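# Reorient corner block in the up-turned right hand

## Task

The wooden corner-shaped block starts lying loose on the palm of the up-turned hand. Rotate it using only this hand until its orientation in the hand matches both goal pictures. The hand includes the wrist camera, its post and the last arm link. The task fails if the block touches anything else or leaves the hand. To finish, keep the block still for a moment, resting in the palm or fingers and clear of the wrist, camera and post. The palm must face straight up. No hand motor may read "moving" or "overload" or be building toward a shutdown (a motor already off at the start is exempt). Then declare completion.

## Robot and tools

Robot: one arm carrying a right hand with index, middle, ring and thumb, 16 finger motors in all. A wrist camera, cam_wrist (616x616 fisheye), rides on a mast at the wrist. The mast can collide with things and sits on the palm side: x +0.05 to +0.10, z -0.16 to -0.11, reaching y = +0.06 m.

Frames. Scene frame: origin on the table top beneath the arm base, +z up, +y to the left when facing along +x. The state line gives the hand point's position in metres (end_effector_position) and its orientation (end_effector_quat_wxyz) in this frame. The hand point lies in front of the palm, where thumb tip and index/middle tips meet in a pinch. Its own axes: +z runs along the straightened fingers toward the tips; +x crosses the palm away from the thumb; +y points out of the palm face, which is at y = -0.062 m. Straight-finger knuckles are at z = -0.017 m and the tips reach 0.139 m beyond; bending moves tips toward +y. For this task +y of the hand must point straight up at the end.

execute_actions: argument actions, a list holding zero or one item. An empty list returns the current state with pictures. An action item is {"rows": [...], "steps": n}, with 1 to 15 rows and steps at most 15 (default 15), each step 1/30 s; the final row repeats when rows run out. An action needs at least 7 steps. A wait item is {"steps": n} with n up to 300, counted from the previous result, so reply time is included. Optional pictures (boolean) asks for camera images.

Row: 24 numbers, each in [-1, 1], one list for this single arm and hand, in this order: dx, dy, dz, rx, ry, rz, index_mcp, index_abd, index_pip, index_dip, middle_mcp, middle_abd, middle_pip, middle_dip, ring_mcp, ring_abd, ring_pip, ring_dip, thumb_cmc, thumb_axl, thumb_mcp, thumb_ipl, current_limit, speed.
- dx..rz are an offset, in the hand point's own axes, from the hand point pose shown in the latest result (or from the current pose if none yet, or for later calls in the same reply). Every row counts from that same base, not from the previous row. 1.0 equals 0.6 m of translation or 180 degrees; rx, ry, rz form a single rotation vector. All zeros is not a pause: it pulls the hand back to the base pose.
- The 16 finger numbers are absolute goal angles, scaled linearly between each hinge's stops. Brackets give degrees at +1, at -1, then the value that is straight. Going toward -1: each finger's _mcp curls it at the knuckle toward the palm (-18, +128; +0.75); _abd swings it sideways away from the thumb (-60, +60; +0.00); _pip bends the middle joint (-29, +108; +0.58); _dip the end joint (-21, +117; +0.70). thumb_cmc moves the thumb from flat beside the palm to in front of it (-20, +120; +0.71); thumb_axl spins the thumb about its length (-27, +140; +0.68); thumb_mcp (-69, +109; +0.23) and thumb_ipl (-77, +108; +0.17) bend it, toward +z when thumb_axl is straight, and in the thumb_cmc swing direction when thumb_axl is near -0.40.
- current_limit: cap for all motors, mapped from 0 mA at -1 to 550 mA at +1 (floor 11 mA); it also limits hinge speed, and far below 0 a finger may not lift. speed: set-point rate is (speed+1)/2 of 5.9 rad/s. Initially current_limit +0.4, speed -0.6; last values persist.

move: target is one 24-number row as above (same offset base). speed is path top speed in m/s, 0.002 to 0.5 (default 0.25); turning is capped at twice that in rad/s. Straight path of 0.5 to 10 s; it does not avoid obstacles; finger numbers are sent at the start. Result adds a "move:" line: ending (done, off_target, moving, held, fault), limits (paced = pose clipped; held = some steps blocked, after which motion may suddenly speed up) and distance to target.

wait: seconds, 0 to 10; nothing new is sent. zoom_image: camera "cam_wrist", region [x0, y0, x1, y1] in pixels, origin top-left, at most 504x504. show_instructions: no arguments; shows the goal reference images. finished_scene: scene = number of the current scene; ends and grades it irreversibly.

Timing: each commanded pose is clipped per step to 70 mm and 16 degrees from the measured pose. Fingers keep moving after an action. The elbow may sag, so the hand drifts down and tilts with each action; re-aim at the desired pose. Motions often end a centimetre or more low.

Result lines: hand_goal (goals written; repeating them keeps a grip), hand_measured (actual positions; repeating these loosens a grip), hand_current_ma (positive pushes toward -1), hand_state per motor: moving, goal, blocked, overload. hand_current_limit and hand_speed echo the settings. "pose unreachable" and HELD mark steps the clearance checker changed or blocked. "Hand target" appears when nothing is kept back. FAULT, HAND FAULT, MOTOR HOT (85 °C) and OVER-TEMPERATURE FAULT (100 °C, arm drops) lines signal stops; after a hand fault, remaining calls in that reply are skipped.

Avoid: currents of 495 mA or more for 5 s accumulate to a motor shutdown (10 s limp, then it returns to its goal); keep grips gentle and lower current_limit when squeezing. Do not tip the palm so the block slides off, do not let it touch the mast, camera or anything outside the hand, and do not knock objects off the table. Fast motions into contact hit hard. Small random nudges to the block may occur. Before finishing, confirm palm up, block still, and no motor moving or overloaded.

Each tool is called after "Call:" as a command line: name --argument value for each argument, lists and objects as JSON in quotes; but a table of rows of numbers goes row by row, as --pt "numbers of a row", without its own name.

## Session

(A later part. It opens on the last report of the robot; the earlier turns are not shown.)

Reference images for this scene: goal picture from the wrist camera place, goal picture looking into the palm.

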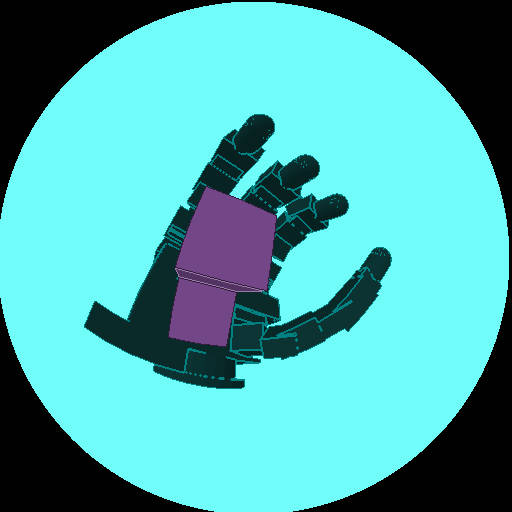

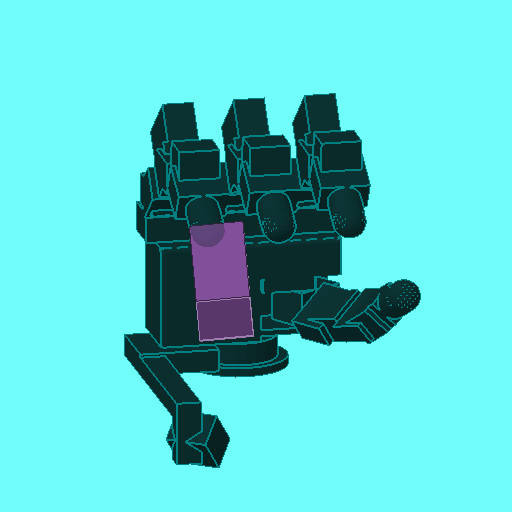

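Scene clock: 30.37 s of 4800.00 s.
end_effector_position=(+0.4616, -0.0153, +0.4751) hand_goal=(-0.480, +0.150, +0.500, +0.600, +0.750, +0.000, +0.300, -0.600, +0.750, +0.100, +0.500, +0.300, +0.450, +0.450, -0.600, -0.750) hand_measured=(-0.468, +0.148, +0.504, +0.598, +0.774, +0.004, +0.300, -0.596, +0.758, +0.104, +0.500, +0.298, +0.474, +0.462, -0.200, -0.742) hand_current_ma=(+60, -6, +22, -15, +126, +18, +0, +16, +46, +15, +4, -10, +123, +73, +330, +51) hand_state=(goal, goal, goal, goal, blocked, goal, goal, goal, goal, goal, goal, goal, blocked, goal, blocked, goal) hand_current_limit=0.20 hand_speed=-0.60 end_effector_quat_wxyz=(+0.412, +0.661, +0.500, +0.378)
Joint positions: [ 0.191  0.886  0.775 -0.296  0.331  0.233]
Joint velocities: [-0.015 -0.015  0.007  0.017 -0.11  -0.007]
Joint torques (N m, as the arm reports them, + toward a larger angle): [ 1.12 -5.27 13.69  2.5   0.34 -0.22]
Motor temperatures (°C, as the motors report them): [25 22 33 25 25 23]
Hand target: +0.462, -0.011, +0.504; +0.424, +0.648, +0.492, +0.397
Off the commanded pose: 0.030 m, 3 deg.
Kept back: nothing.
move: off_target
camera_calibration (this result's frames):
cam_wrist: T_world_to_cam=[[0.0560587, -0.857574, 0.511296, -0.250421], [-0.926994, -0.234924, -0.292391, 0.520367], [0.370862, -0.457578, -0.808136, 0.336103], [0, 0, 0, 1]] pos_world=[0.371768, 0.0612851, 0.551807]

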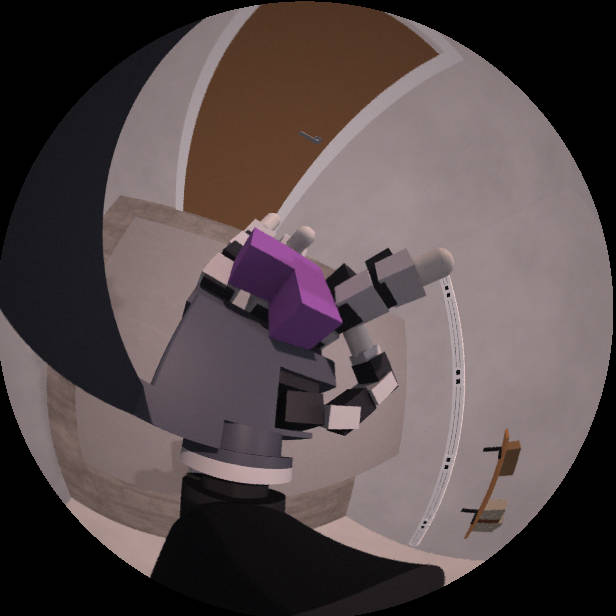

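Call:
move --target '[0.005,0.045,-0.02,0.0,0.01,-0.02, -0.2,0.05,0.3,0.3, 0.78,0.0,0.55,-0.8, 0.78,0.0,0.55,-0.7, 0.45,-0.3,0.2,-0.75, 0.4,-0.6]' --speed 0.08

Call:
zoom_image --camera "cam_wrist" --region '[180, 150, 480, 450]'

Scene clock: 32.03 s of 4800.00 s.
end_effector_position=(+0.4606, -0.0113, +0.4661) hand_goal=(-0.200, +0.050, +0.300, +0.300, +0.780, +0.000, +0.550, -0.800, +0.780, +0.000, +0.550, -0.700, +0.450, -0.300, +0.200, -0.750) hand_measured=(-0.194, +0.054, +0.306, +0.304, +0.796, +0.004, +0.552, -0.792, +0.790, +0.004, +0.552, -0.698, +0.468, -0.296, +0.200, -0.748) hand_current_ma=(+37, +19, +30, +16, +82, +14, +10, +36, +61, +16, +6, +16, +97, +28, +5, +12) hand_state=(goal, goal, goal, goal, goal, goal, goal, goal, goal, goal, goal, goal, goal, goal, goal, goal) hand_current_limit=0.40 hand_speed=-0.60 end_effector_quat_wxyz=(+0.401, +0.648, +0.539, +0.358)
Joint positions: [ 0.171  0.872  0.775 -0.358  0.276  0.166]
Joint velocities: [-0.005 -0.005 -0.012  0.007 -0.022  0.007]
Joint torques (N m, as the arm reports them, + toward a larger angle): [-0.31 -5.69 15.17  1.51  0.07 -0.21]
Motor temperatures (°C, as the motors report them): [25 22 34 25 25 23]
Hand target: +0.459, -0.015, +0.504; +0.416, +0.639, +0.527, +0.375
Off the commanded pose: 0.039 m, 3 deg.
Kept back: nothing.
move: off_target
camera_calibration (this result's frames):
cam_wrist: T_world_to_cam=[[0.135349, -0.82805, 0.544072, -0.293754], [-0.927762, -0.298658, -0.223742, 0.485421], [0.347761, -0.474486, -0.808656, 0.341744], [0, 0, 0, 1]] pos_world=[0.371269, 0.0638846, 0.544786]

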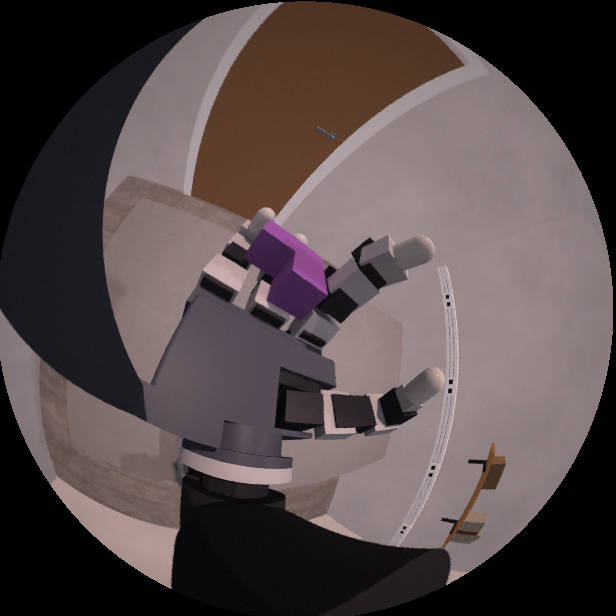

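Region (180, 150, 480, 450) of cam_wrist's 616x616 image, scaled by 1.680, with more detail than that image has.

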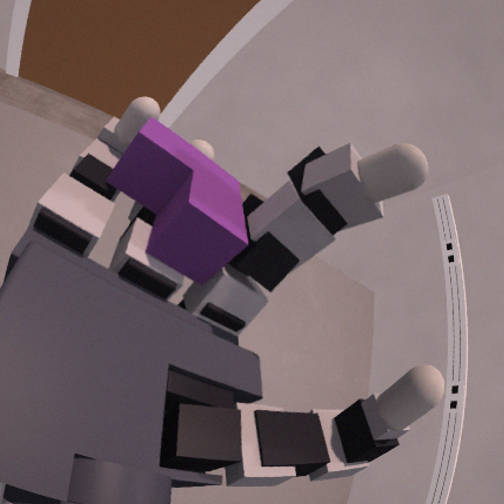

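Call:
move --target '[0.0,0.06,-0.028,-0.06,0.0,0.0, 0.4,0.1,0.5,0.0, 0.78,0.0,0.55,-0.8, 0.72,0.15,0.55,-0.3, 0.45,-0.3,0.2,-0.75, 0.4,-0.7]' --speed 0.08

Call:
zoom_image --camera "cam_wrist" --region '[190, 160, 430, 400]'

Scene clock: 33.83 s of 4800.00 s.
end_effector_position=(+0.4611, -0.0104, +0.4956) hand_goal=(+0.400, +0.100, +0.500, +0.000, +0.780, +0.000, +0.550, -0.800, +0.720, +0.150, +0.550, -0.300, +0.450, -0.300, +0.200, -0.750) hand_measured=(+0.410, +0.098, +0.500, +0.004, +0.796, +0.004, +0.552, -0.792, +0.750, +0.142, +0.554, -0.302, +0.468, -0.296, +0.202, -0.748) hand_current_ma=(+55, -11, +3, +18, +82, +14, +11, +36, +181, -34, +15, -12, +97, +25, +7, +12) hand_state=(goal, goal, goal, goal, goal, goal, goal, goal, blocked, goal, goal, goal, goal, goal, goal, goal) hand_current_limit=0.40 hand_speed=-0.70 end_effector_quat_wxyz=(+0.447, +0.615, +0.512, +0.399)
Joint positions: [ 0.171  0.872  0.749 -0.175  0.293  0.122]
Joint velocities: [-0.005  0.005 -0.002 -0.002 -0.066 -0.066]
Joint torques (N m, as the arm reports them, + toward a larger angle): [ 0.07 -4.87 10.87  3.47  0.25 -0.23]
Motor temperatures (°C, as the motors report them): [25 22 34 25 25 23]
Hand target: +0.460, -0.012, +0.506; +0.460, +0.608, +0.504, +0.407
Off the commanded pose: 0.010 m, 2 deg.
Kept back: nothing.
move: done
camera_calibration (this result's frames):
cam_wrist: T_world_to_cam=[[0.0517594, -0.815076, 0.577038, -0.286797], [-0.884804, -0.305361, -0.351962, 0.536435], [0.46308, -0.492348, -0.736988, 0.276991], [0, 0, 0, 1]] pos_world=[0.361215, 0.0664211, 0.558436]

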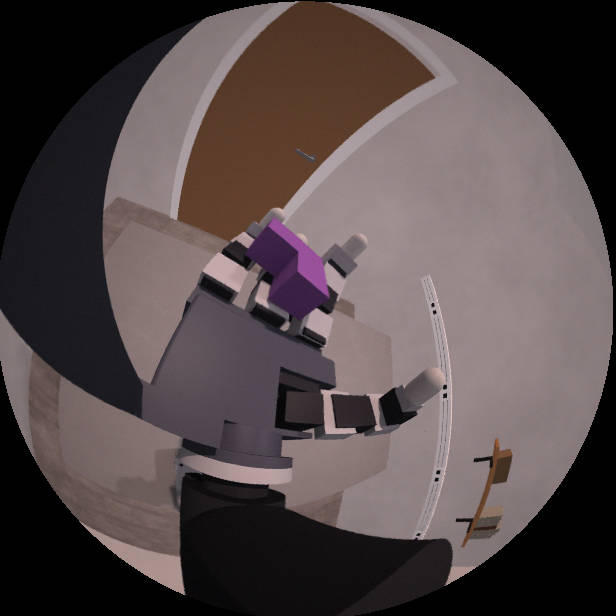

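Region (190, 160, 430, 400) of cam_wrist's 616x616 image, scaled by 2.100, with more detail than that image has.

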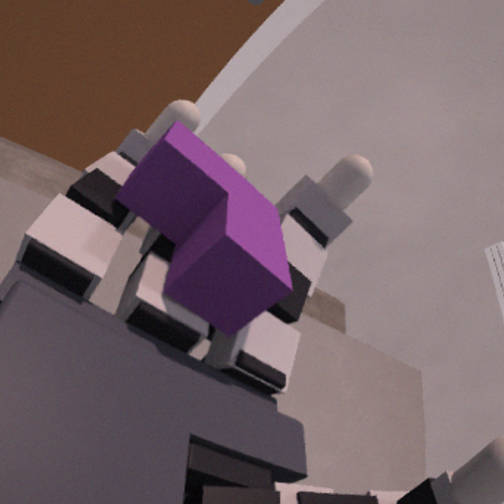

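Call:
move --target '[0.0,0.02,-0.006,-0.01,0.0,0.0, 0.4,0.1,0.5,0.0, 0.78,0.0,0.55,-0.8, 0.4,0.25,0.55,0.2, 0.45,-0.3,0.2,-0.75, 0.4,-0.85]' --speed 0.08

Call:
zoom_image --camera "cam_wrist" --region '[190, 160, 430, 400]'

Scene clock: 35.70 s of 4800.00 s.
end_effector_position=(+0.4611, -0.0103, +0.4957) hand_goal=(+0.400, +0.100, +0.500, +0.000, +0.780, +0.000, +0.550, -0.800, +0.400, +0.250, +0.550, +0.200, +0.450, -0.300, +0.200, -0.750) hand_measured=(+0.412, +0.098, +0.500, +0.004, +0.796, +0.004, +0.552, -0.798, +0.434, +0.242, +0.556, +0.198, +0.468, -0.296, +0.202, -0.748) hand_current_ma=(+61, -8, +3, +18, +82, +15, +11, +11, +205, -37, +26, -12, +97, +25, +8, +12) hand_state=(goal, goal, goal, goal, goal, goal, goal, goal, blocked, goal, goal, goal, goal, goal, goal, goal) hand_current_limit=0.40 hand_speed=-0.85 end_effector_quat_wxyz=(+0.448, +0.615, +0.512, +0.399)
Joint positions: [ 0.171  0.872  0.749 -0.175  0.293  0.121]
Joint velocities: [ 0.005 -0.005  0.002 -0.002  0.022  0.007]
Joint torques (N m, as the arm reports them, + toward a larger angle): [ 0.24 -4.91 11.63  2.85  0.19 -0.21]
Motor temperatures (°C, as the motors report them): [25 22 33 25 25 23]
Hand target: +0.461, -0.011, +0.508; +0.457, +0.608, +0.506, +0.407
Off the commanded pose: 0.013 m, 2 deg.
Kept back: nothing.
move: off_target
camera_calibration (this result's frames):
cam_wrist: T_world_to_cam=[[0.0519968, -0.814647, 0.577622, -0.287152], [-0.884776, -0.305805, -0.351645, 0.5363], [0.463106, -0.492782, -0.736681, 0.276861], [0, 0, 0, 1]] pos_world=[0.361221, 0.0665079, 0.55841]

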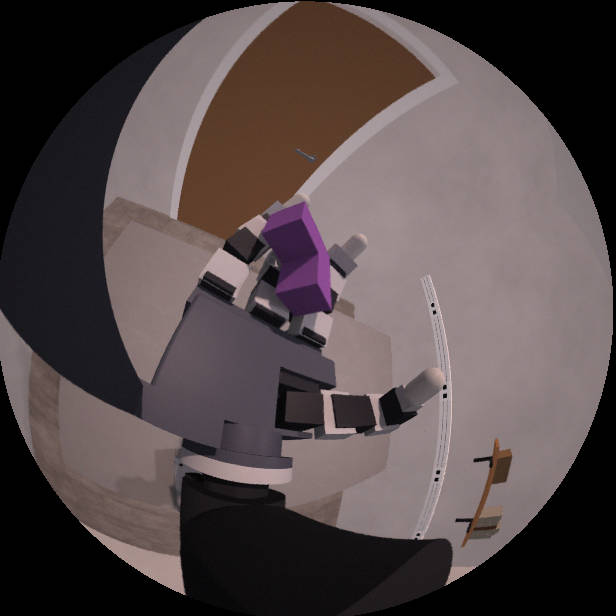

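Region (190, 160, 430, 400) of cam_wrist's 616x616 image, scaled by 2.100, with more detail than that image has.

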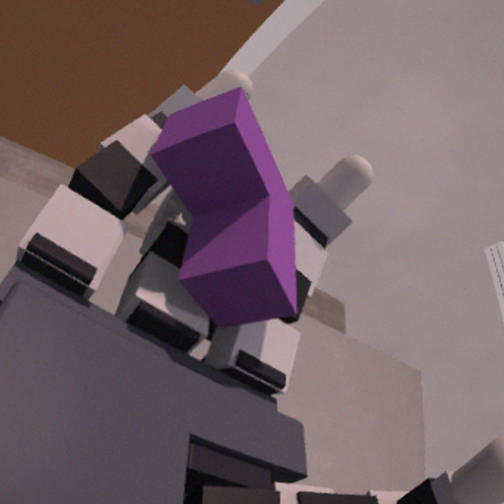

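Call:
move --target '[0.0,0.02,-0.006,-0.01,0.0,0.0, 0.4,0.1,0.5,0.0, 0.78,0.0,0.55,-0.8, 0.4,0.25,0.55,0.2, 0.0,0.4,-0.2,0.0, 0.4,-0.5]' --speed 0.08

Call:
move --target '[0.0,0.02,-0.006,-0.01,0.0,0.0, 0.4,0.1,0.5,0.0, 0.78,0.0,0.55,-0.8, 0.25,0.42,0.55,0.4, 0.0,0.4,-0.2,0.0, 0.4,-0.88]' --speed 0.08

Call:
zoom_image --camera "cam_wrist" --region '[190, 150, 470, 430]'

Scene clock: 37.37 s of 4800.00 s.
end_effector_position=(+0.4611, -0.0103, +0.4957) hand_goal=(+0.400, +0.100, +0.500, +0.000, +0.780, +0.000, +0.550, -0.800, +0.400, +0.250, +0.550, +0.200, +0.000, +0.400, -0.200, +0.000) hand_measured=(+0.412, +0.098, +0.500, +0.004, +0.796, +0.004, +0.552, -0.798, +0.434, +0.242, +0.556, +0.198, +0.010, +0.400, -0.200, -0.004) hand_current_ma=(+61, -8, +3, +18, +82, +15, +11, +11, +205, -37, +26, -12, +56, +5, -6, -29) hand_state=(goal, goal, goal, goal, goal, goal, goal, goal, blocked, goal, goal, goal, goal, goal, goal, goal) hand_current_limit=0.40 hand_speed=-0.50 end_effector_quat_wxyz=(+0.448, +0.615, +0.512, +0.399)
Joint positions: [ 0.171  0.872  0.749 -0.175  0.293  0.121]
Joint velocities: [-0.015 -0.015  0.002  0.007  0.037 -0.066]
Joint torques (N m, as the arm reports them, + toward a larger angle): [ 0.27 -5.02 11.71  2.88  0.19 -0.2 ]
Motor temperatures (°C, as the motors report them): [25 22 33 25 25 23]
Hand target: +0.461, -0.011, +0.508; +0.457, +0.608, +0.506, +0.407
Off the commanded pose: 0.013 m, 2 deg.
Kept back: nothing.
move: off_target
camera_calibration (this result's frames):
cam_wrist: T_world_to_cam=[[0.0519968, -0.814647, 0.577622, -0.287152], [-0.884776, -0.305805, -0.351645, 0.5363], [0.463106, -0.492782, -0.736681, 0.276861], [0, 0, 0, 1]] pos_world=[0.361221, 0.0665079, 0.55841]

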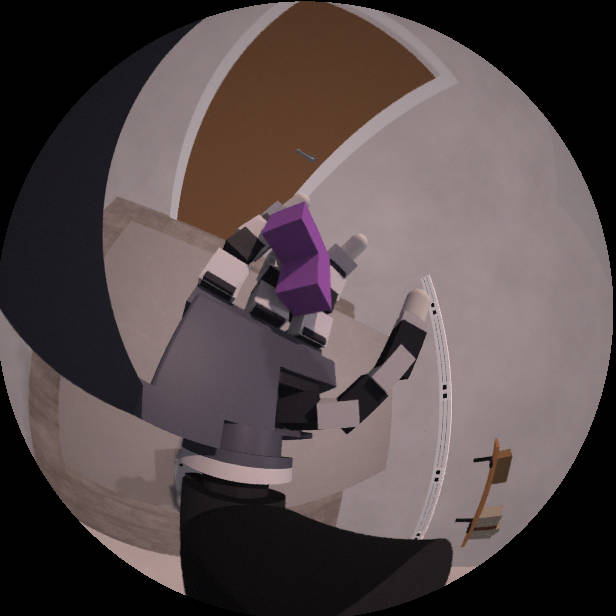

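Scene clock: 38.30 s of 4800.00 s.
end_effector_position=(+0.4611, -0.0103, +0.4957) hand_goal=(+0.400, +0.100, +0.500, +0.000, +0.780, +0.000, +0.550, -0.800, +0.250, +0.420, +0.550, +0.400, +0.000, +0.400, -0.200, +0.000) hand_measured=(+0.412, +0.098, +0.500, +0.004, +0.786, +0.004, +0.550, -0.800, +0.300, +0.384, +0.560, +0.396, +0.010, +0.400, -0.200, -0.004) hand_current_ma=(+61, -8, +3, +18, +30, +21, -3, -2, +294, -158, +47, -20, +56, +5, -6, -29) hand_state=(goal, goal, goal, goal, goal, goal, goal, goal, blocked, blocked, goal, goal, goal, goal, goal, goal) hand_current_limit=0.40 hand_speed=-0.88 end_effector_quat_wxyz=(+0.448, +0.615, +0.512, +0.399)
Joint positions: [ 0.171  0.872  0.749 -0.175  0.293  0.121]
Joint velocities: [-0.024  0.005 -0.002 -0.012 -0.095  0.022]
Joint torques (N m, as the arm reports them, + toward a larger angle): [ 0.27 -4.79 11.66  2.89  0.19 -0.2 ]
Motor temperatures (°C, as the motors report them): [25 22 33 25 25 23]
Hand target: +0.461, -0.011, +0.508; +0.457, +0.608, +0.506, +0.407
Off the commanded pose: 0.013 m, 2 deg.
Kept back: nothing.
move: off_target
camera_calibration (this result's frames):
cam_wrist: T_world_to_cam=[[0.0519968, -0.814647, 0.577622, -0.287152], [-0.884776, -0.305805, -0.351645, 0.5363], [0.463106, -0.492782, -0.736681, 0.276861], [0, 0, 0, 1]] pos_world=[0.361221, 0.0665079, 0.55841]

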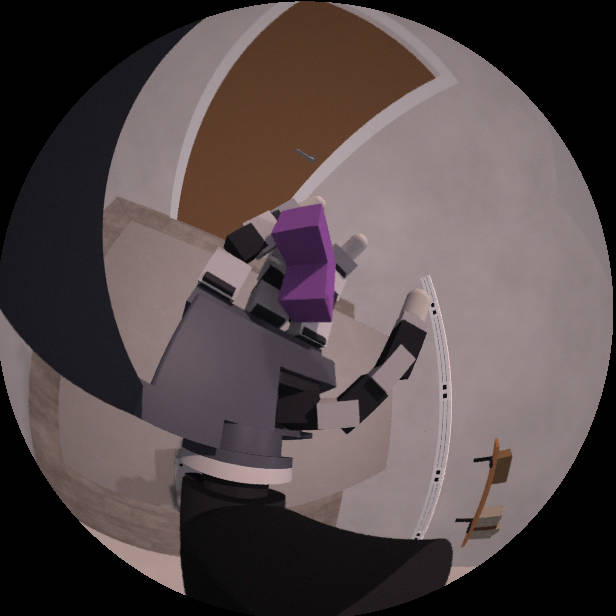

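Region (190, 150, 470, 430) of cam_wrist's 616x616 image, scaled by 1.800, with more detail than that image has.

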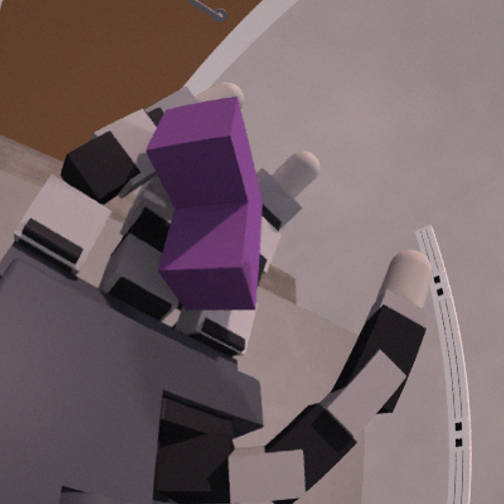

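Call:
move --target '[0.0,0.02,-0.006,-0.01,0.0,0.0, 0.4,0.1,0.5,0.0, 0.78,0.0,0.55,-0.8, 0.28,0.65,0.55,0.5, -0.1,0.4,-0.4,0.0, 0.5,-0.88]' --speed 0.08

Call:
zoom_image --camera "cam_wrist" --region '[190, 150, 470, 430]'

Scene clock: 39.67 s of 4800.00 s.
end_effector_position=(+0.4611, -0.0103, +0.4957) hand_goal=(+0.400, +0.100, +0.500, +0.000, +0.780, +0.000, +0.550, -0.800, +0.280, +0.650, +0.550, +0.500, -0.100, +0.400, -0.400, +0.000) hand_measured=(+0.412, +0.098, +0.500, +0.004, +0.790, +0.016, +0.548, -0.808, +0.300, +0.400, +0.560, +0.492, -0.090, +0.402, -0.402, -0.004) hand_current_ma=(+62, -8, +3, +18, +49, +72, -8, -44, +117, -413, +47, -49, +49, +7, -15, -28) hand_state=(goal, goal, goal, goal, goal, goal, goal, goal, goal, blocked, goal, goal, goal, goal, goal, goal) hand_current_limit=0.50 hand_speed=-0.88 end_effector_quat_wxyz=(+0.448, +0.615, +0.512, +0.399)
Joint positions: [ 0.171  0.872  0.749 -0.175  0.293  0.121]
Joint velocities: [-0.005 -0.005  0.002 -0.007  0.022  0.022]
Joint torques (N m, as the arm reports them, + toward a larger angle): [ 0.29 -4.92 11.71  2.9   0.19 -0.18]
Motor temperatures (°C, as the motors report them): [25 22 33 25 25 23]
Hand target: +0.461, -0.011, +0.508; +0.457, +0.608, +0.506, +0.407
Off the commanded pose: 0.013 m, 2 deg.
Kept back: nothing.
move: off_target
camera_calibration (this result's frames):
cam_wrist: T_world_to_cam=[[0.0519968, -0.814647, 0.577622, -0.287152], [-0.884776, -0.305805, -0.351645, 0.5363], [0.463106, -0.492782, -0.736681, 0.276861], [0, 0, 0, 1]] pos_world=[0.361221, 0.0665079, 0.55841]

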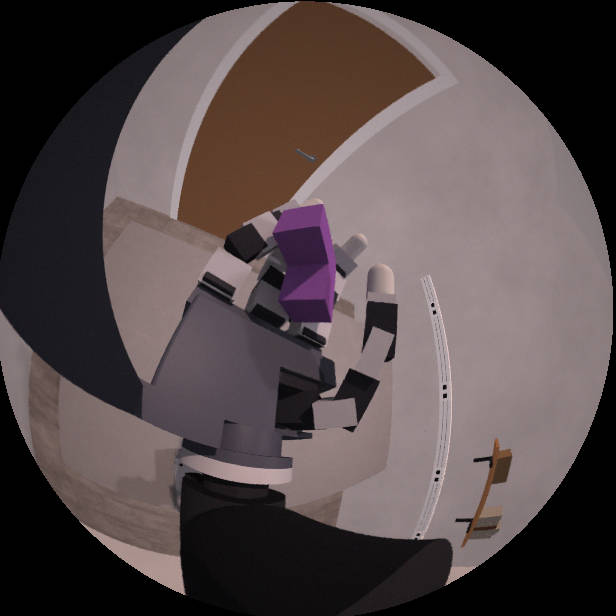

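Region (190, 150, 470, 430) of cam_wrist's 616x616 image, scaled by 1.800, with more detail than that image has.

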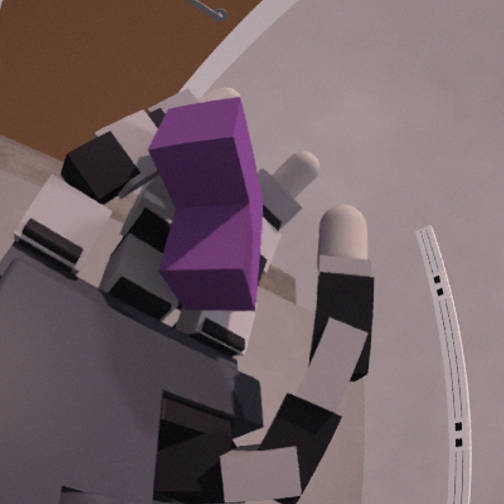

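Call:
move --target '[0.0,0.02,-0.006,-0.04,0.0,0.0, 0.4,0.1,0.5,-0.4, 0.85,0.0,0.6,0.3, 0.28,0.55,0.55,0.5, -0.1,0.4,-0.4,0.0, 0.4,-0.85]' --speed 0.05

Call:
zoom_image --camera "cam_wrist" --region '[190, 150, 470, 430]'

Scene clock: 43.27 s of 4800.00 s.
end_effector_position=(+0.4604, -0.0088, +0.5008) hand_goal=(+0.400, +0.100, +0.500, -0.400, +0.850, +0.000, +0.600, +0.300, +0.280, +0.550, +0.550, +0.500, -0.100, +0.400, -0.400, +0.000) hand_measured=(+0.412, +0.098, +0.500, -0.396, +0.860, +0.004, +0.600, +0.298, +0.310, +0.544, +0.562, +0.498, -0.090, +0.402, -0.402, -0.004) hand_current_ma=(+66, -8, +3, +16, +48, +15, +1, -12, +173, -27, +65, -11, +48, +7, -16, -28) hand_state=(goal, goal, goal, goal, goal, goal, goal, goal, blocked, goal, goal, goal, goal, goal, goal, goal) hand_current_limit=0.40 hand_speed=-0.85 end_effector_quat_wxyz=(+0.474, +0.592, +0.494, +0.425)
Joint positions: [ 0.171  0.885  0.704 -0.018  0.296  0.094]
Joint velocities: [-0.015 -0.005 -0.017  0.002 -0.022 -0.007]
Joint torques (N m, as the arm reports them, + toward a larger angle): [ 0.   -4.54 10.87  3.52  0.2  -0.21]
Motor temperatures (°C, as the motors report them): [25 22 33 25 25 23]
Hand target: +0.461, -0.011, +0.508; +0.485, +0.586, +0.487, +0.430
Off the commanded pose: 0.008 m, 2 deg.
Kept back: nothing.
move: done
camera_calibration (this result's frames):
cam_wrist: T_world_to_cam=[[-0.000070347, -0.807621, 0.589702, -0.270878], [-0.847317, -0.313135, -0.428952, 0.559386], [0.531087, -0.499695, -0.684289, 0.224145], [0, 0, 0, 1]] pos_world=[0.354918, 0.068401, 0.553067]

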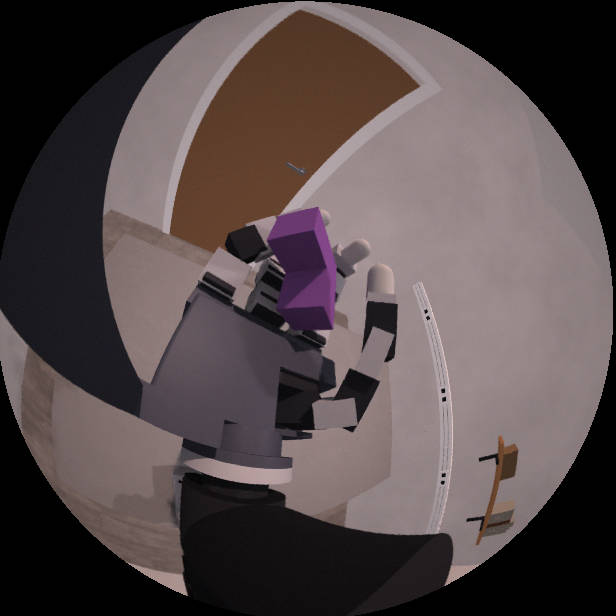

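Region (190, 150, 470, 430) of cam_wrist's 616x616 image, scaled by 1.800, with more detail than that image has.

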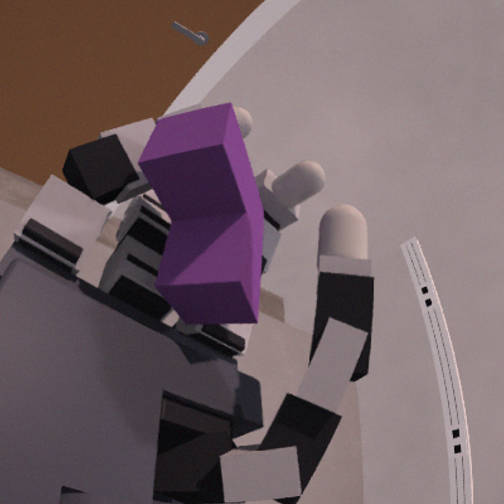

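Call:
move --target '[0.0,0.02,-0.004,0.0,0.0,0.08, 0.55,0.1,0.5,-0.4, 0.55,0.0,0.7,0.6, 0.1,0.5,0.6,0.6, -0.1,0.4,-0.4,0.0, 0.4,-0.88]' --speed 0.05

Call:
zoom_image --camera "cam_wrist" --region '[190, 150, 470, 430]'

Scene clock: 46.47 s of 4800.00 s.
end_effector_position=(+0.4550, -0.0130, +0.4817) hand_goal=(+0.550, +0.100, +0.500, -0.400, +0.550, +0.000, +0.700, +0.600, +0.100, +0.500, +0.600, +0.600, -0.100, +0.400, -0.400, +0.000) hand_measured=(+0.560, +0.098, +0.500, -0.396, +0.584, +0.004, +0.700, +0.598, +0.122, +0.504, +0.602, +0.598, -0.090, +0.402, -0.402, -0.004) hand_current_ma=(+58, -8, +3, +16, +178, +15, +2, -12, +128, +16, +10, -11, +48, +11, -16, -28) hand_state=(goal, goal, goal, goal, blocked, goal, goal, goal, blocked, goal, goal, goal, goal, goal, goal, goal) hand_current_limit=0.40 hand_speed=-0.88 end_effector_quat_wxyz=(+0.415, +0.656, +0.428, +0.463)
Joint positions: [ 0.225  0.89   0.704 -0.058  0.354  0.348]
Joint velocities: [-0.015  0.005 -0.007  0.002  0.051  0.022]
Joint torques (N m, as the arm reports them, + toward a larger angle): [ 1.17 -4.55 15.48  1.65  0.29 -0.08]
Motor temperatures (°C, as the motors report them): [25 22 33 25 25 23]
Hand target: +0.459, -0.009, +0.512; +0.417, +0.649, +0.416, +0.481
Off the commanded pose: 0.032 m, 3 deg.
Kept back: nothing.
move: off_target
camera_calibration (this result's frames):
cam_wrist: T_world_to_cam=[[-0.0454672, -0.917526, 0.395069, -0.149989], [-0.862934, -0.163163, -0.478249, 0.578019], [0.503266, -0.362663, -0.784346, 0.27448], [0, 0, 0, 1]] pos_world=[0.353837, 0.0562364, 0.55098]

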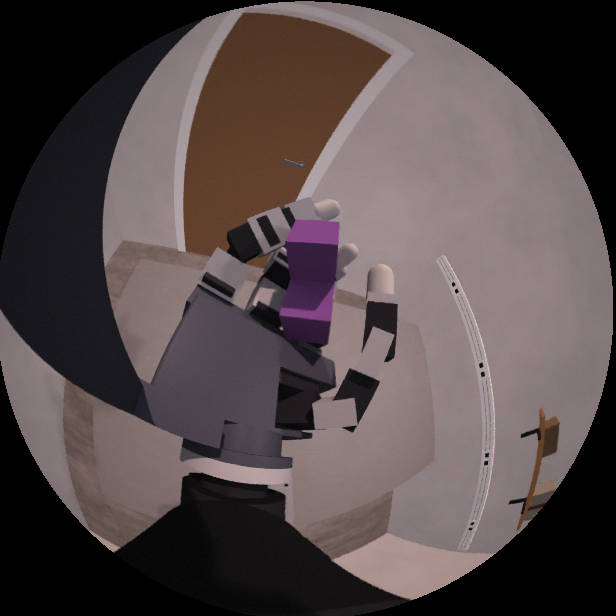

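Region (190, 150, 470, 430) of cam_wrist's 616x616 image, scaled by 1.800, with more detail than that image has.

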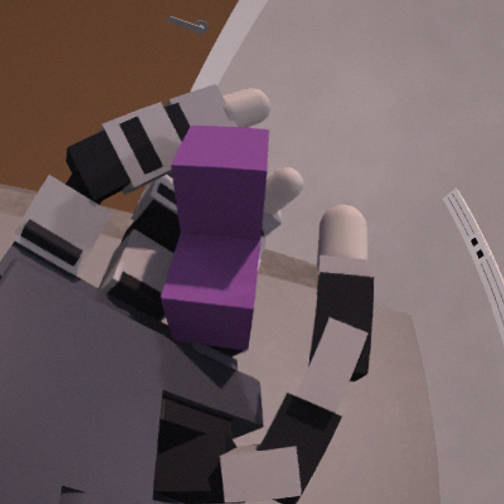

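Call:
move --target '[0.013,0.05,-0.012,-0.015,0.0,0.0, 0.55,0.1,0.5,-0.4, 0.3,0.1,0.7,0.6, -0.05,0.35,0.6,0.6, -0.1,0.4,-0.4,0.0, 0.4,-0.88]' --speed 0.05

Call:
zoom_image --camera "cam_wrist" --region '[190, 150, 470, 430]'

Scene clock: 47.93 s of 4800.00 s.
end_effector_position=(+0.4538, -0.0156, +0.4821) hand_goal=(+0.550, +0.100, +0.500, -0.400, +0.300, +0.100, +0.700, +0.600, -0.050, +0.350, +0.600, +0.600, -0.100, +0.400, -0.400, +0.000) hand_measured=(+0.562, +0.098, +0.500, -0.396, +0.330, +0.098, +0.700, +0.598, -0.030, +0.360, +0.602, +0.598, -0.090, +0.404, -0.402, -0.004) hand_current_ma=(+69, -8, +3, +16, +157, -7, +3, -12, +115, +42, +10, -11, +50, +19, -14, -24) hand_state=(goal, goal, goal, goal, blocked, goal, goal, goal, goal, goal, goal, goal, goal, goal, goal, goal) hand_current_limit=0.40 hand_speed=-0.88 end_effector_quat_wxyz=(+0.420, +0.658, +0.424, +0.459)
Joint positions: [ 0.225  0.89   0.704 -0.058  0.371  0.347]
Joint velocities: [ 0.005 -0.005  0.012 -0.017  0.037  0.007]
Joint torques (N m, as the arm reports them, + toward a larger angle): [ 0.7  -5.45 14.5   1.81  0.26 -0.28]
Motor temperatures (°C, as the motors report them): [25 22 34 25 25 23]
Hand target: +0.454, -0.013, +0.513; +0.430, +0.646, +0.417, +0.473
Off the commanded pose: 0.031 m, 3 deg.
Kept back: nothing.
move: off_target
camera_calibration (this result's frames):
cam_wrist: T_world_to_cam=[[-0.0599274, -0.915057, 0.398848, -0.147811], [-0.865011, -0.151801, -0.478238, 0.577922], [0.498161, -0.373667, -0.782438, 0.275691], [0, 0, 0, 1]] pos_world=[0.353713, 0.0554901, 0.55105]

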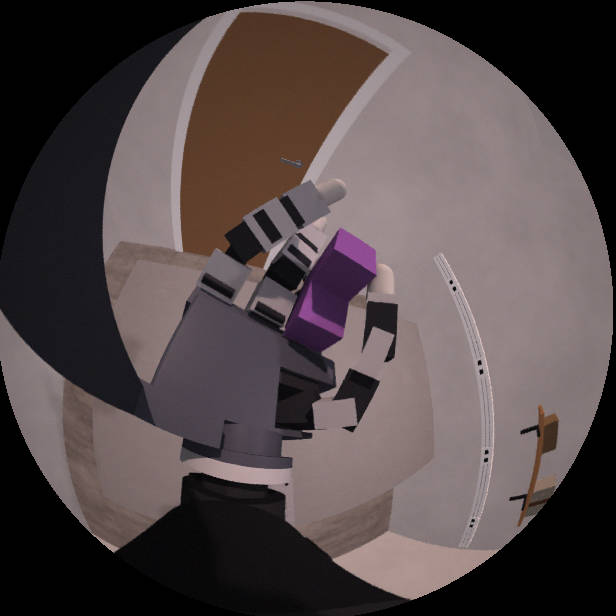

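Region (190, 150, 470, 430) of cam_wrist's 616x616 image, scaled by 1.800, with more detail than that image has.

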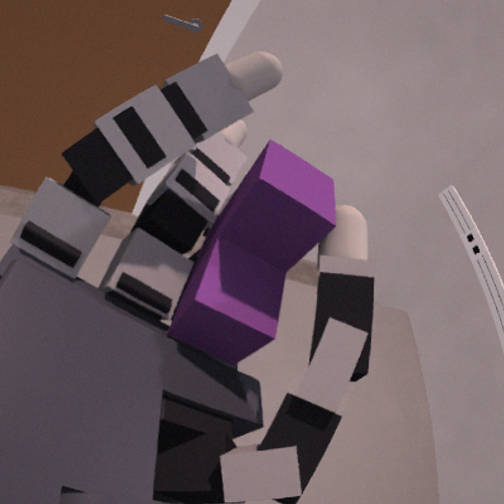

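Call:
move --target '[0.013,0.04,-0.012,-0.085,0.0,-0.085, 0.45,0.0,0.5,-0.4, 0.3,0.0,0.7,0.6, -0.05,0.2,0.6,0.6, -0.15,0.4,-0.4,0.0, 0.4,-0.88]' --speed 0.07

Call:
zoom_image --camera "cam_wrist" --region '[220, 180, 440, 400]'

Scene clock: 51.30 s of 4800.00 s.
end_effector_position=(+0.4536, -0.0111, +0.5018) hand_goal=(+0.450, +0.000, +0.500, -0.400, +0.300, +0.000, +0.700, +0.600, -0.050, +0.200, +0.600, +0.600, -0.150, +0.400, -0.400, +0.000) hand_measured=(+0.480, +0.004, +0.500, -0.396, +0.328, +0.002, +0.700, +0.598, -0.034, +0.206, +0.602, +0.598, -0.142, +0.404, -0.402, -0.004) hand_current_ma=(+165, +17, +3, +15, +154, +13, +3, -12, +98, +25, +10, -11, +41, +19, -14, -21) hand_state=(blocked, goal, goal, goal, blocked, goal, goal, goal, goal, goal, goal, goal, goal, goal, goal, goal) hand_current_limit=0.40 hand_speed=-0.88 end_effector_quat_wxyz=(+0.550, +0.542, +0.450, +0.448)
Joint positions: [ 0.167  0.955  0.602  0.361  0.346 -0.012]
Joint velocities: [-0.015 -0.015  0.022  0.002 -0.022  0.022]
Joint torques (N m, as the arm reports them, + toward a larger angle): [-0.42 -4.96 10.4   3.64 -0.16 -0.19]
Motor temperatures (°C, as the motors report them): [25 22 33 25 25 23]
Hand target: +0.452, -0.014, +0.508; +0.561, +0.534, +0.444, +0.451
Off the commanded pose: 0.007 m, 2 deg.
Kept back: nothing.
move: done
camera_calibration (this result's frames):
cam_wrist: T_world_to_cam=[[-0.149781, -0.757088, 0.635912, -0.228052], [-0.768598, -0.315425, -0.556564, 0.581609], [0.62195, -0.572123, -0.534652, 0.110187], [0, 0, 0, 1]] pos_world=[0.344335, 0.0738392, 0.527636]

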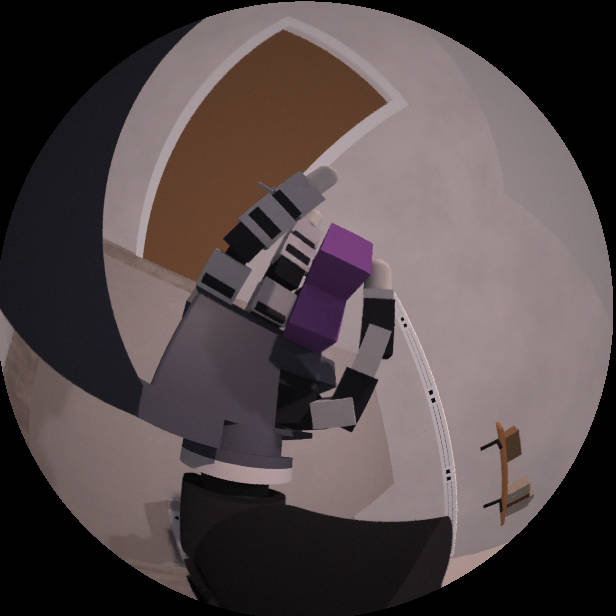

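Region (220, 180, 440, 400) of cam_wrist's 616x616 image, scaled by 2.291, with more detail than that image has.

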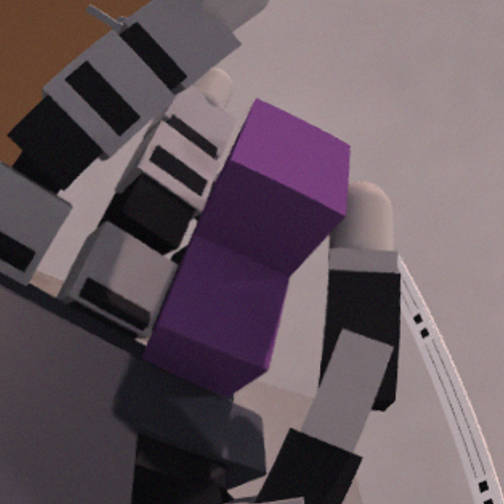

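Call:
move --target '[0.0,0.012,0,-0.005,0.0,0, 0.28,-0.2,0.5,-0.4, 0.2,-0.25,0.7,0.6, -0.05,-0.2,0.6,0.6, -0.22,0.4,-0.4,0.0, 0.4,-0.88]' --speed 0.07

Call:
zoom_image --camera "cam_wrist" --region '[220, 180, 440, 400]'

Scene clock: 53.73 s of 4800.00 s.
end_effector_position=(+0.4536, -0.0109, +0.5020) hand_goal=(+0.280, -0.200, +0.500, -0.400, +0.200, -0.250, +0.700, +0.600, -0.050, -0.200, +0.600, +0.600, -0.220, +0.400, -0.400, +0.000) hand_measured=(+0.304, -0.198, +0.500, -0.398, +0.226, -0.248, +0.700, +0.598, -0.034, -0.198, +0.602, +0.598, -0.214, +0.404, -0.402, -0.002) hand_current_ma=(+129, +12, +3, +14, +140, +9, +3, -12, +99, +11, +11, -11, +30, +19, -17, -18) hand_state=(blocked, goal, goal, goal, blocked, goal, goal, goal, goal, goal, goal, goal, goal, goal, goal, goal) hand_current_limit=0.40 hand_speed=-0.88 end_effector_quat_wxyz=(+0.551, +0.541, +0.451, +0.448)
Joint positions: [ 0.167  0.955  0.602  0.361  0.346 -0.015]
Joint velocities: [-0.005 -0.005 -0.012  0.017 -0.037  0.022]
Joint torques (N m, as the arm reports them, + toward a larger angle): [ 0.34 -5.39 11.06  2.34 -0.09 -0.07]
Motor temperatures (°C, as the motors report them): [25 22 33 25 25 23]
Hand target: +0.454, -0.011, +0.509; +0.554, +0.538, +0.447, +0.452
Off the commanded pose: 0.007 m, 1 deg.
Kept back: nothing.
move: done
camera_calibration (this result's frames):
cam_wrist: T_world_to_cam=[[-0.149663, -0.755214, 0.638164, -0.229122], [-0.768721, -0.317042, -0.555475, 0.581278], [0.621827, -0.573704, -0.533099, 0.109662], [0, 0, 0, 1]] pos_world=[0.344359, 0.0741672, 0.527563]

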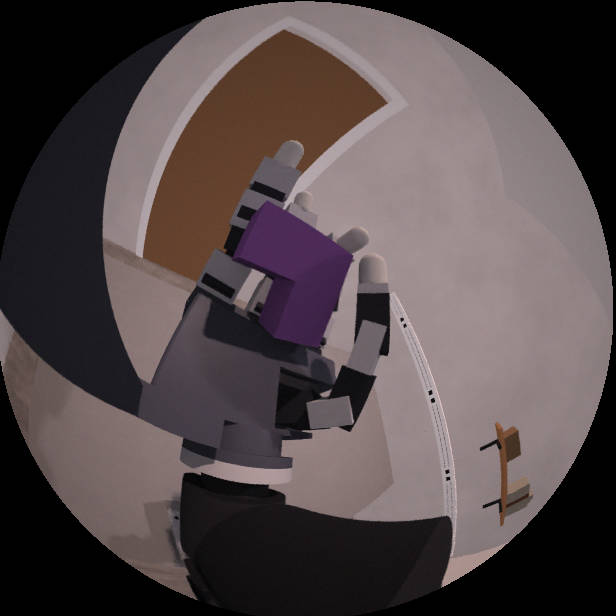

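Region (220, 180, 440, 400) of cam_wrist's 616x616 image, scaled by 2.291, with more detail than that image has.

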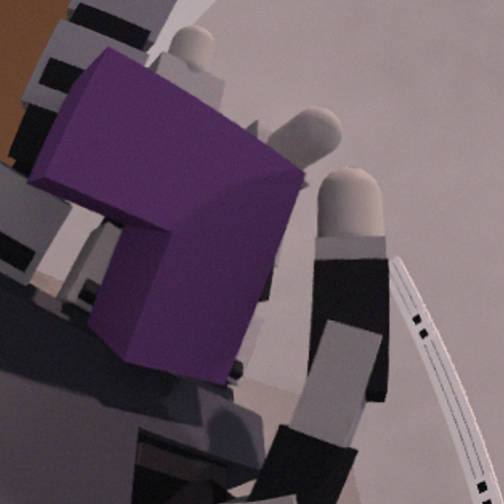

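Call:
move --target '[0.0,0.04,0,0.06,0.0,0.08, 0.6,0.1,0.5,-0.4, 0.25,-0.2,0.7,0.6, -0.05,-0.2,0.6,0.6, -0.1,0.4,-0.4,0.0, 0.4,-0.85]' --speed 0.07

Call:
zoom_image --camera "cam_wrist" --region '[190, 150, 470, 430]'

Scene clock: 56.63 s of 4800.00 s.
end_effector_position=(+0.4530, -0.0131, +0.4763) hand_goal=(+0.600, +0.100, +0.500, -0.400, +0.250, -0.200, +0.700, +0.600, -0.050, -0.200, +0.600, +0.600, -0.100, +0.400, -0.400, +0.000) hand_measured=(+0.610, +0.098, +0.500, -0.398, +0.260, -0.202, +0.700, +0.598, -0.034, -0.198, +0.602, +0.598, -0.098, +0.404, -0.402, -0.002) hand_current_ma=(+54, -11, +3, +14, +56, -12, +4, -12, +99, +10, +11, -11, +9, +19, -17, -18) hand_state=(goal, goal, goal, goal, goal, goal, goal, goal, goal, goal, goal, goal, goal, goal, goal, goal) hand_current_limit=0.40 hand_speed=-0.85 end_effector_quat_wxyz=(+0.430, +0.655, +0.442, +0.436)
Joint positions: [ 0.23   0.888  0.698 -0.082  0.387  0.304]
Joint velocities: [-0.015 -0.005 -0.002 -0.012 -0.037  0.037]
Joint torques (N m, as the arm reports them, + toward a larger angle): [ 1.16 -5.92 16.66  1.58  0.29  0.01]
Motor temperatures (°C, as the motors report them): [25 22 34 25 25 23]
Hand target: +0.451, -0.011, +0.525; +0.437, +0.643, +0.419, +0.469
Off the commanded pose: 0.050 m, 5 deg.
Kept back: nothing.
move: off_target
camera_calibration (this result's frames):
cam_wrist: T_world_to_cam=[[-0.0471387, -0.893187, 0.447208, -0.171813], [-0.880395, -0.174353, -0.441027, 0.563793], [0.471892, -0.414509, -0.778139, 0.281747], [0, 0, 0, 1]] pos_world=[0.355308, 0.0616248, 0.544722]

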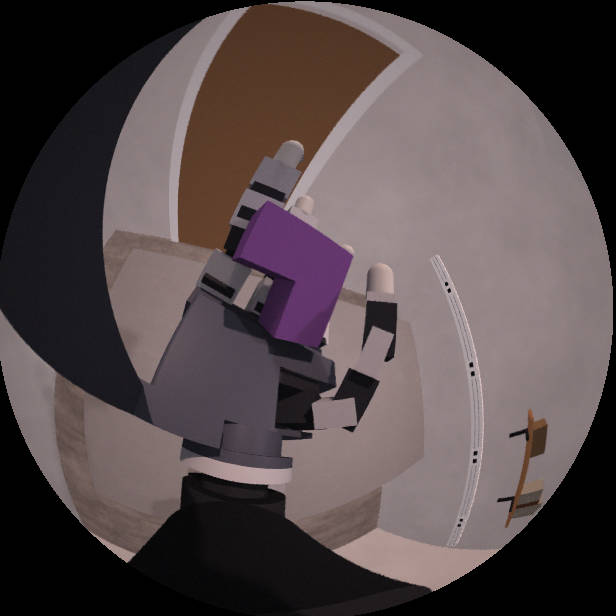

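Region (190, 150, 470, 430) of cam_wrist's 616x616 image, scaled by 1.800, with more detail than that image has.

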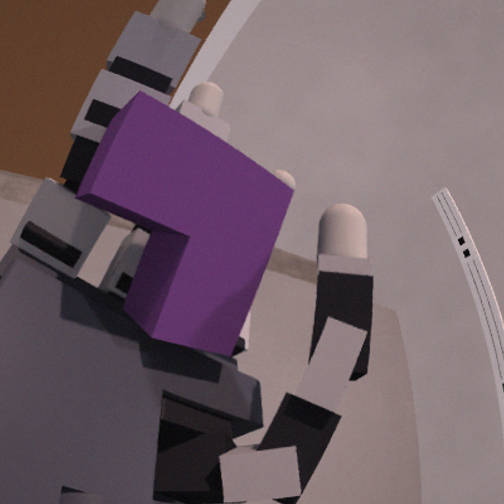

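Call:
move --target '[0.015,0.075,-0.02,-0.025,0.0,0.05, 0.6,0.1,0.5,-0.4, 0.8,0,0.6,0.3, 0.15,0.1,0.6,0.6, -0.1,0.4,-0.4,0.0, 0.4,-0.85]' --speed 0.07

Call:
zoom_image --camera "cam_wrist" --region '[190, 150, 470, 430]'

Scene clock: 58.77 s of 4800.00 s.
end_effector_position=(+0.4465, -0.0172, +0.4832) hand_goal=(+0.600, +0.100, +0.500, -0.400, +0.800, +0.000, +0.600, +0.300, +0.150, +0.100, +0.600, +0.600, -0.100, +0.400, -0.400, +0.000) hand_measured=(+0.612, +0.098, +0.500, -0.398, +0.808, -0.002, +0.610, +0.304, +0.160, +0.098, +0.602, +0.598, -0.098, +0.404, -0.402, -0.002) hand_current_ma=(+66, -8, +3, +14, +48, -7, +50, +22, +62, -9, +11, -11, +14, +19, -17, -18) hand_state=(goal, goal, goal, goal, goal, goal, goal, goal, goal, goal, goal, goal, goal, goal, goal, goal) hand_current_limit=0.40 hand_speed=-0.85 end_effector_quat_wxyz=(+0.417, +0.680, +0.388, +0.461)
Joint positions: [ 0.264  0.889  0.716 -0.082  0.454  0.43 ]
Joint velocities: [-0.005 -0.005  0.002  0.012 -0.11   0.037]
Joint torques (N m, as the arm reports them, + toward a larger angle): [ 1.16 -4.49 16.61  1.76  0.32 -0.07]
Motor temperatures (°C, as the motors report them): [25 22 35 25 25 23]
Hand target: +0.450, -0.013, +0.523; +0.420, +0.670, +0.372, +0.486
Off the commanded pose: 0.041 m, 4 deg.
Kept back: nothing.
move: off_target
camera_calibration (this result's frames):
cam_wrist: T_world_to_cam=[[-0.11947, -0.930852, 0.345314, -0.0979575], [-0.866997, -0.0716612, -0.493133, 0.581344], [0.483779, -0.358301, -0.798485, 0.294018], [0, 0, 0, 1]] pos_world=[0.350081, 0.0558228, 0.555275]

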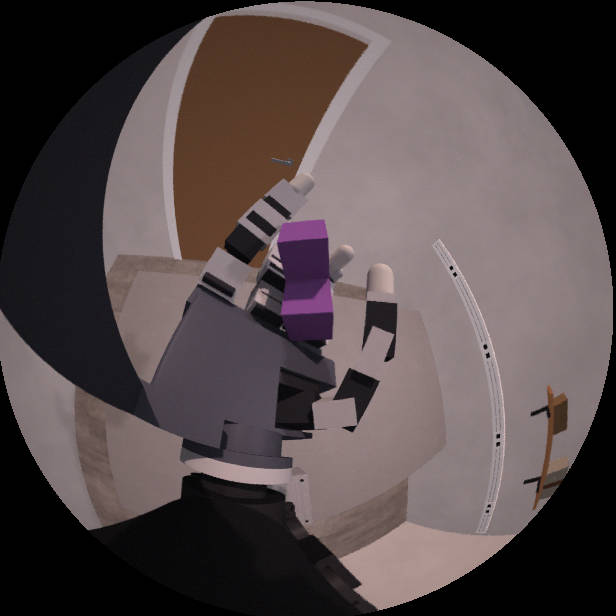

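Region (190, 150, 470, 430) of cam_wrist's 616x616 image, scaled by 1.800, with more detail than that image has.

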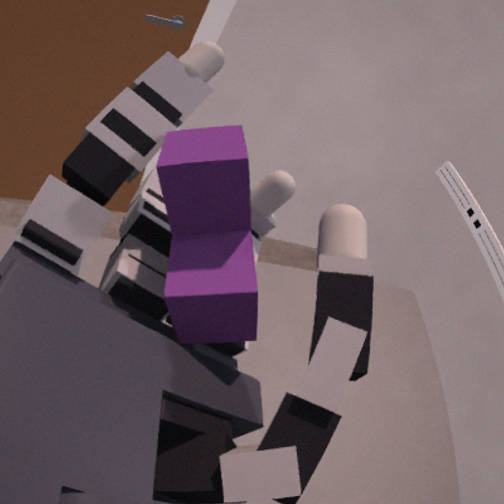

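Call:
move --target '[0.02,0.063,-0.015,-0.02,0.0,0.0, 0.6,0.0,0.5,-0.4, 0.8,0,0.6,0.3, 0.0,0.45,0.6,0.6, -0.2,0.4,-0.4,0.0, 0.4,-0.88]' --speed 0.07

Call:
zoom_image --camera "cam_wrist" --region '[190, 150, 470, 430]'

Scene clock: 60.53 s of 4800.00 s.
end_effector_position=(+0.4445, -0.0204, +0.4847) hand_goal=(+0.600, +0.000, +0.500, -0.400, +0.800, +0.000, +0.600, +0.300, +0.000, +0.450, +0.600, +0.600, -0.200, +0.400, -0.400, +0.000) hand_measured=(+0.612, +0.006, +0.500, -0.398, +0.810, -0.002, +0.610, +0.304, +0.022, +0.446, +0.602, +0.598, -0.188, +0.404, -0.402, -0.002) hand_current_ma=(+68, +30, +3, +14, +51, -7, +49, +22, +132, -18, +11, -11, +62, +19, -17, -18) hand_state=(goal, goal, goal, goal, goal, goal, goal, goal, blocked, goal, goal, goal, goal, goal, goal, goal) hand_current_limit=0.40 hand_speed=-0.88 end_effector_quat_wxyz=(+0.428, +0.681, +0.385, +0.452)
Joint positions: [ 0.264  0.889  0.716 -0.082  0.48   0.417]
Joint velocities: [-0.005 -0.015  0.007  0.012 -0.007  0.051]
Joint torques (N m, as the arm reports them, + toward a larger angle): [ 0.81 -5.3  15.47  1.93  0.31 -0.27]
Motor temperatures (°C, as the motors report them): [25 22 35 25 25 23]
Hand target: +0.445, -0.018, +0.523; +0.438, +0.667, +0.374, +0.473
Off the commanded pose: 0.039 m, 3 deg.
Kept back: nothing.
move: off_target
camera_calibration (this result's frames):
cam_wrist: T_world_to_cam=[[-0.140136, -0.921084, 0.363271, -0.101045], [-0.869159, -0.0613011, -0.490719, 0.580129], [0.474263, -0.384508, -0.791978, 0.29553], [0, 0, 0, 1]] pos_world=[0.349905, 0.0561257, 0.555441]

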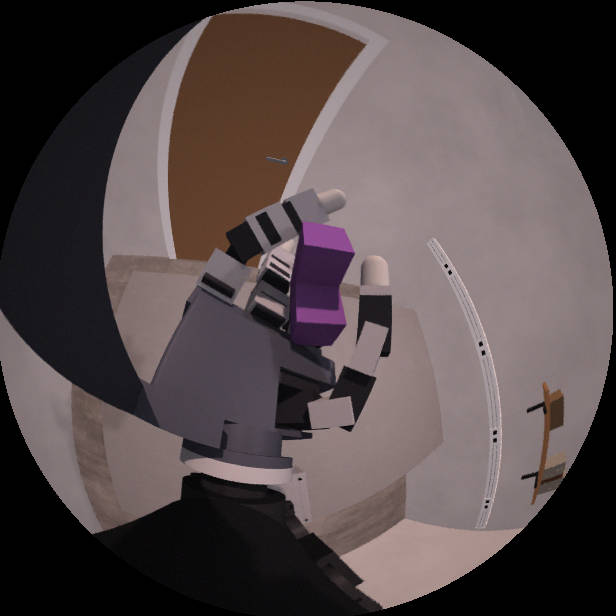

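Region (190, 150, 470, 430) of cam_wrist's 616x616 image, scaled by 1.800, with more detail than that image has.

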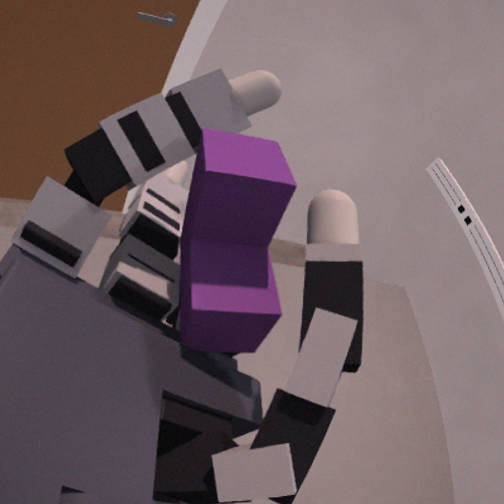

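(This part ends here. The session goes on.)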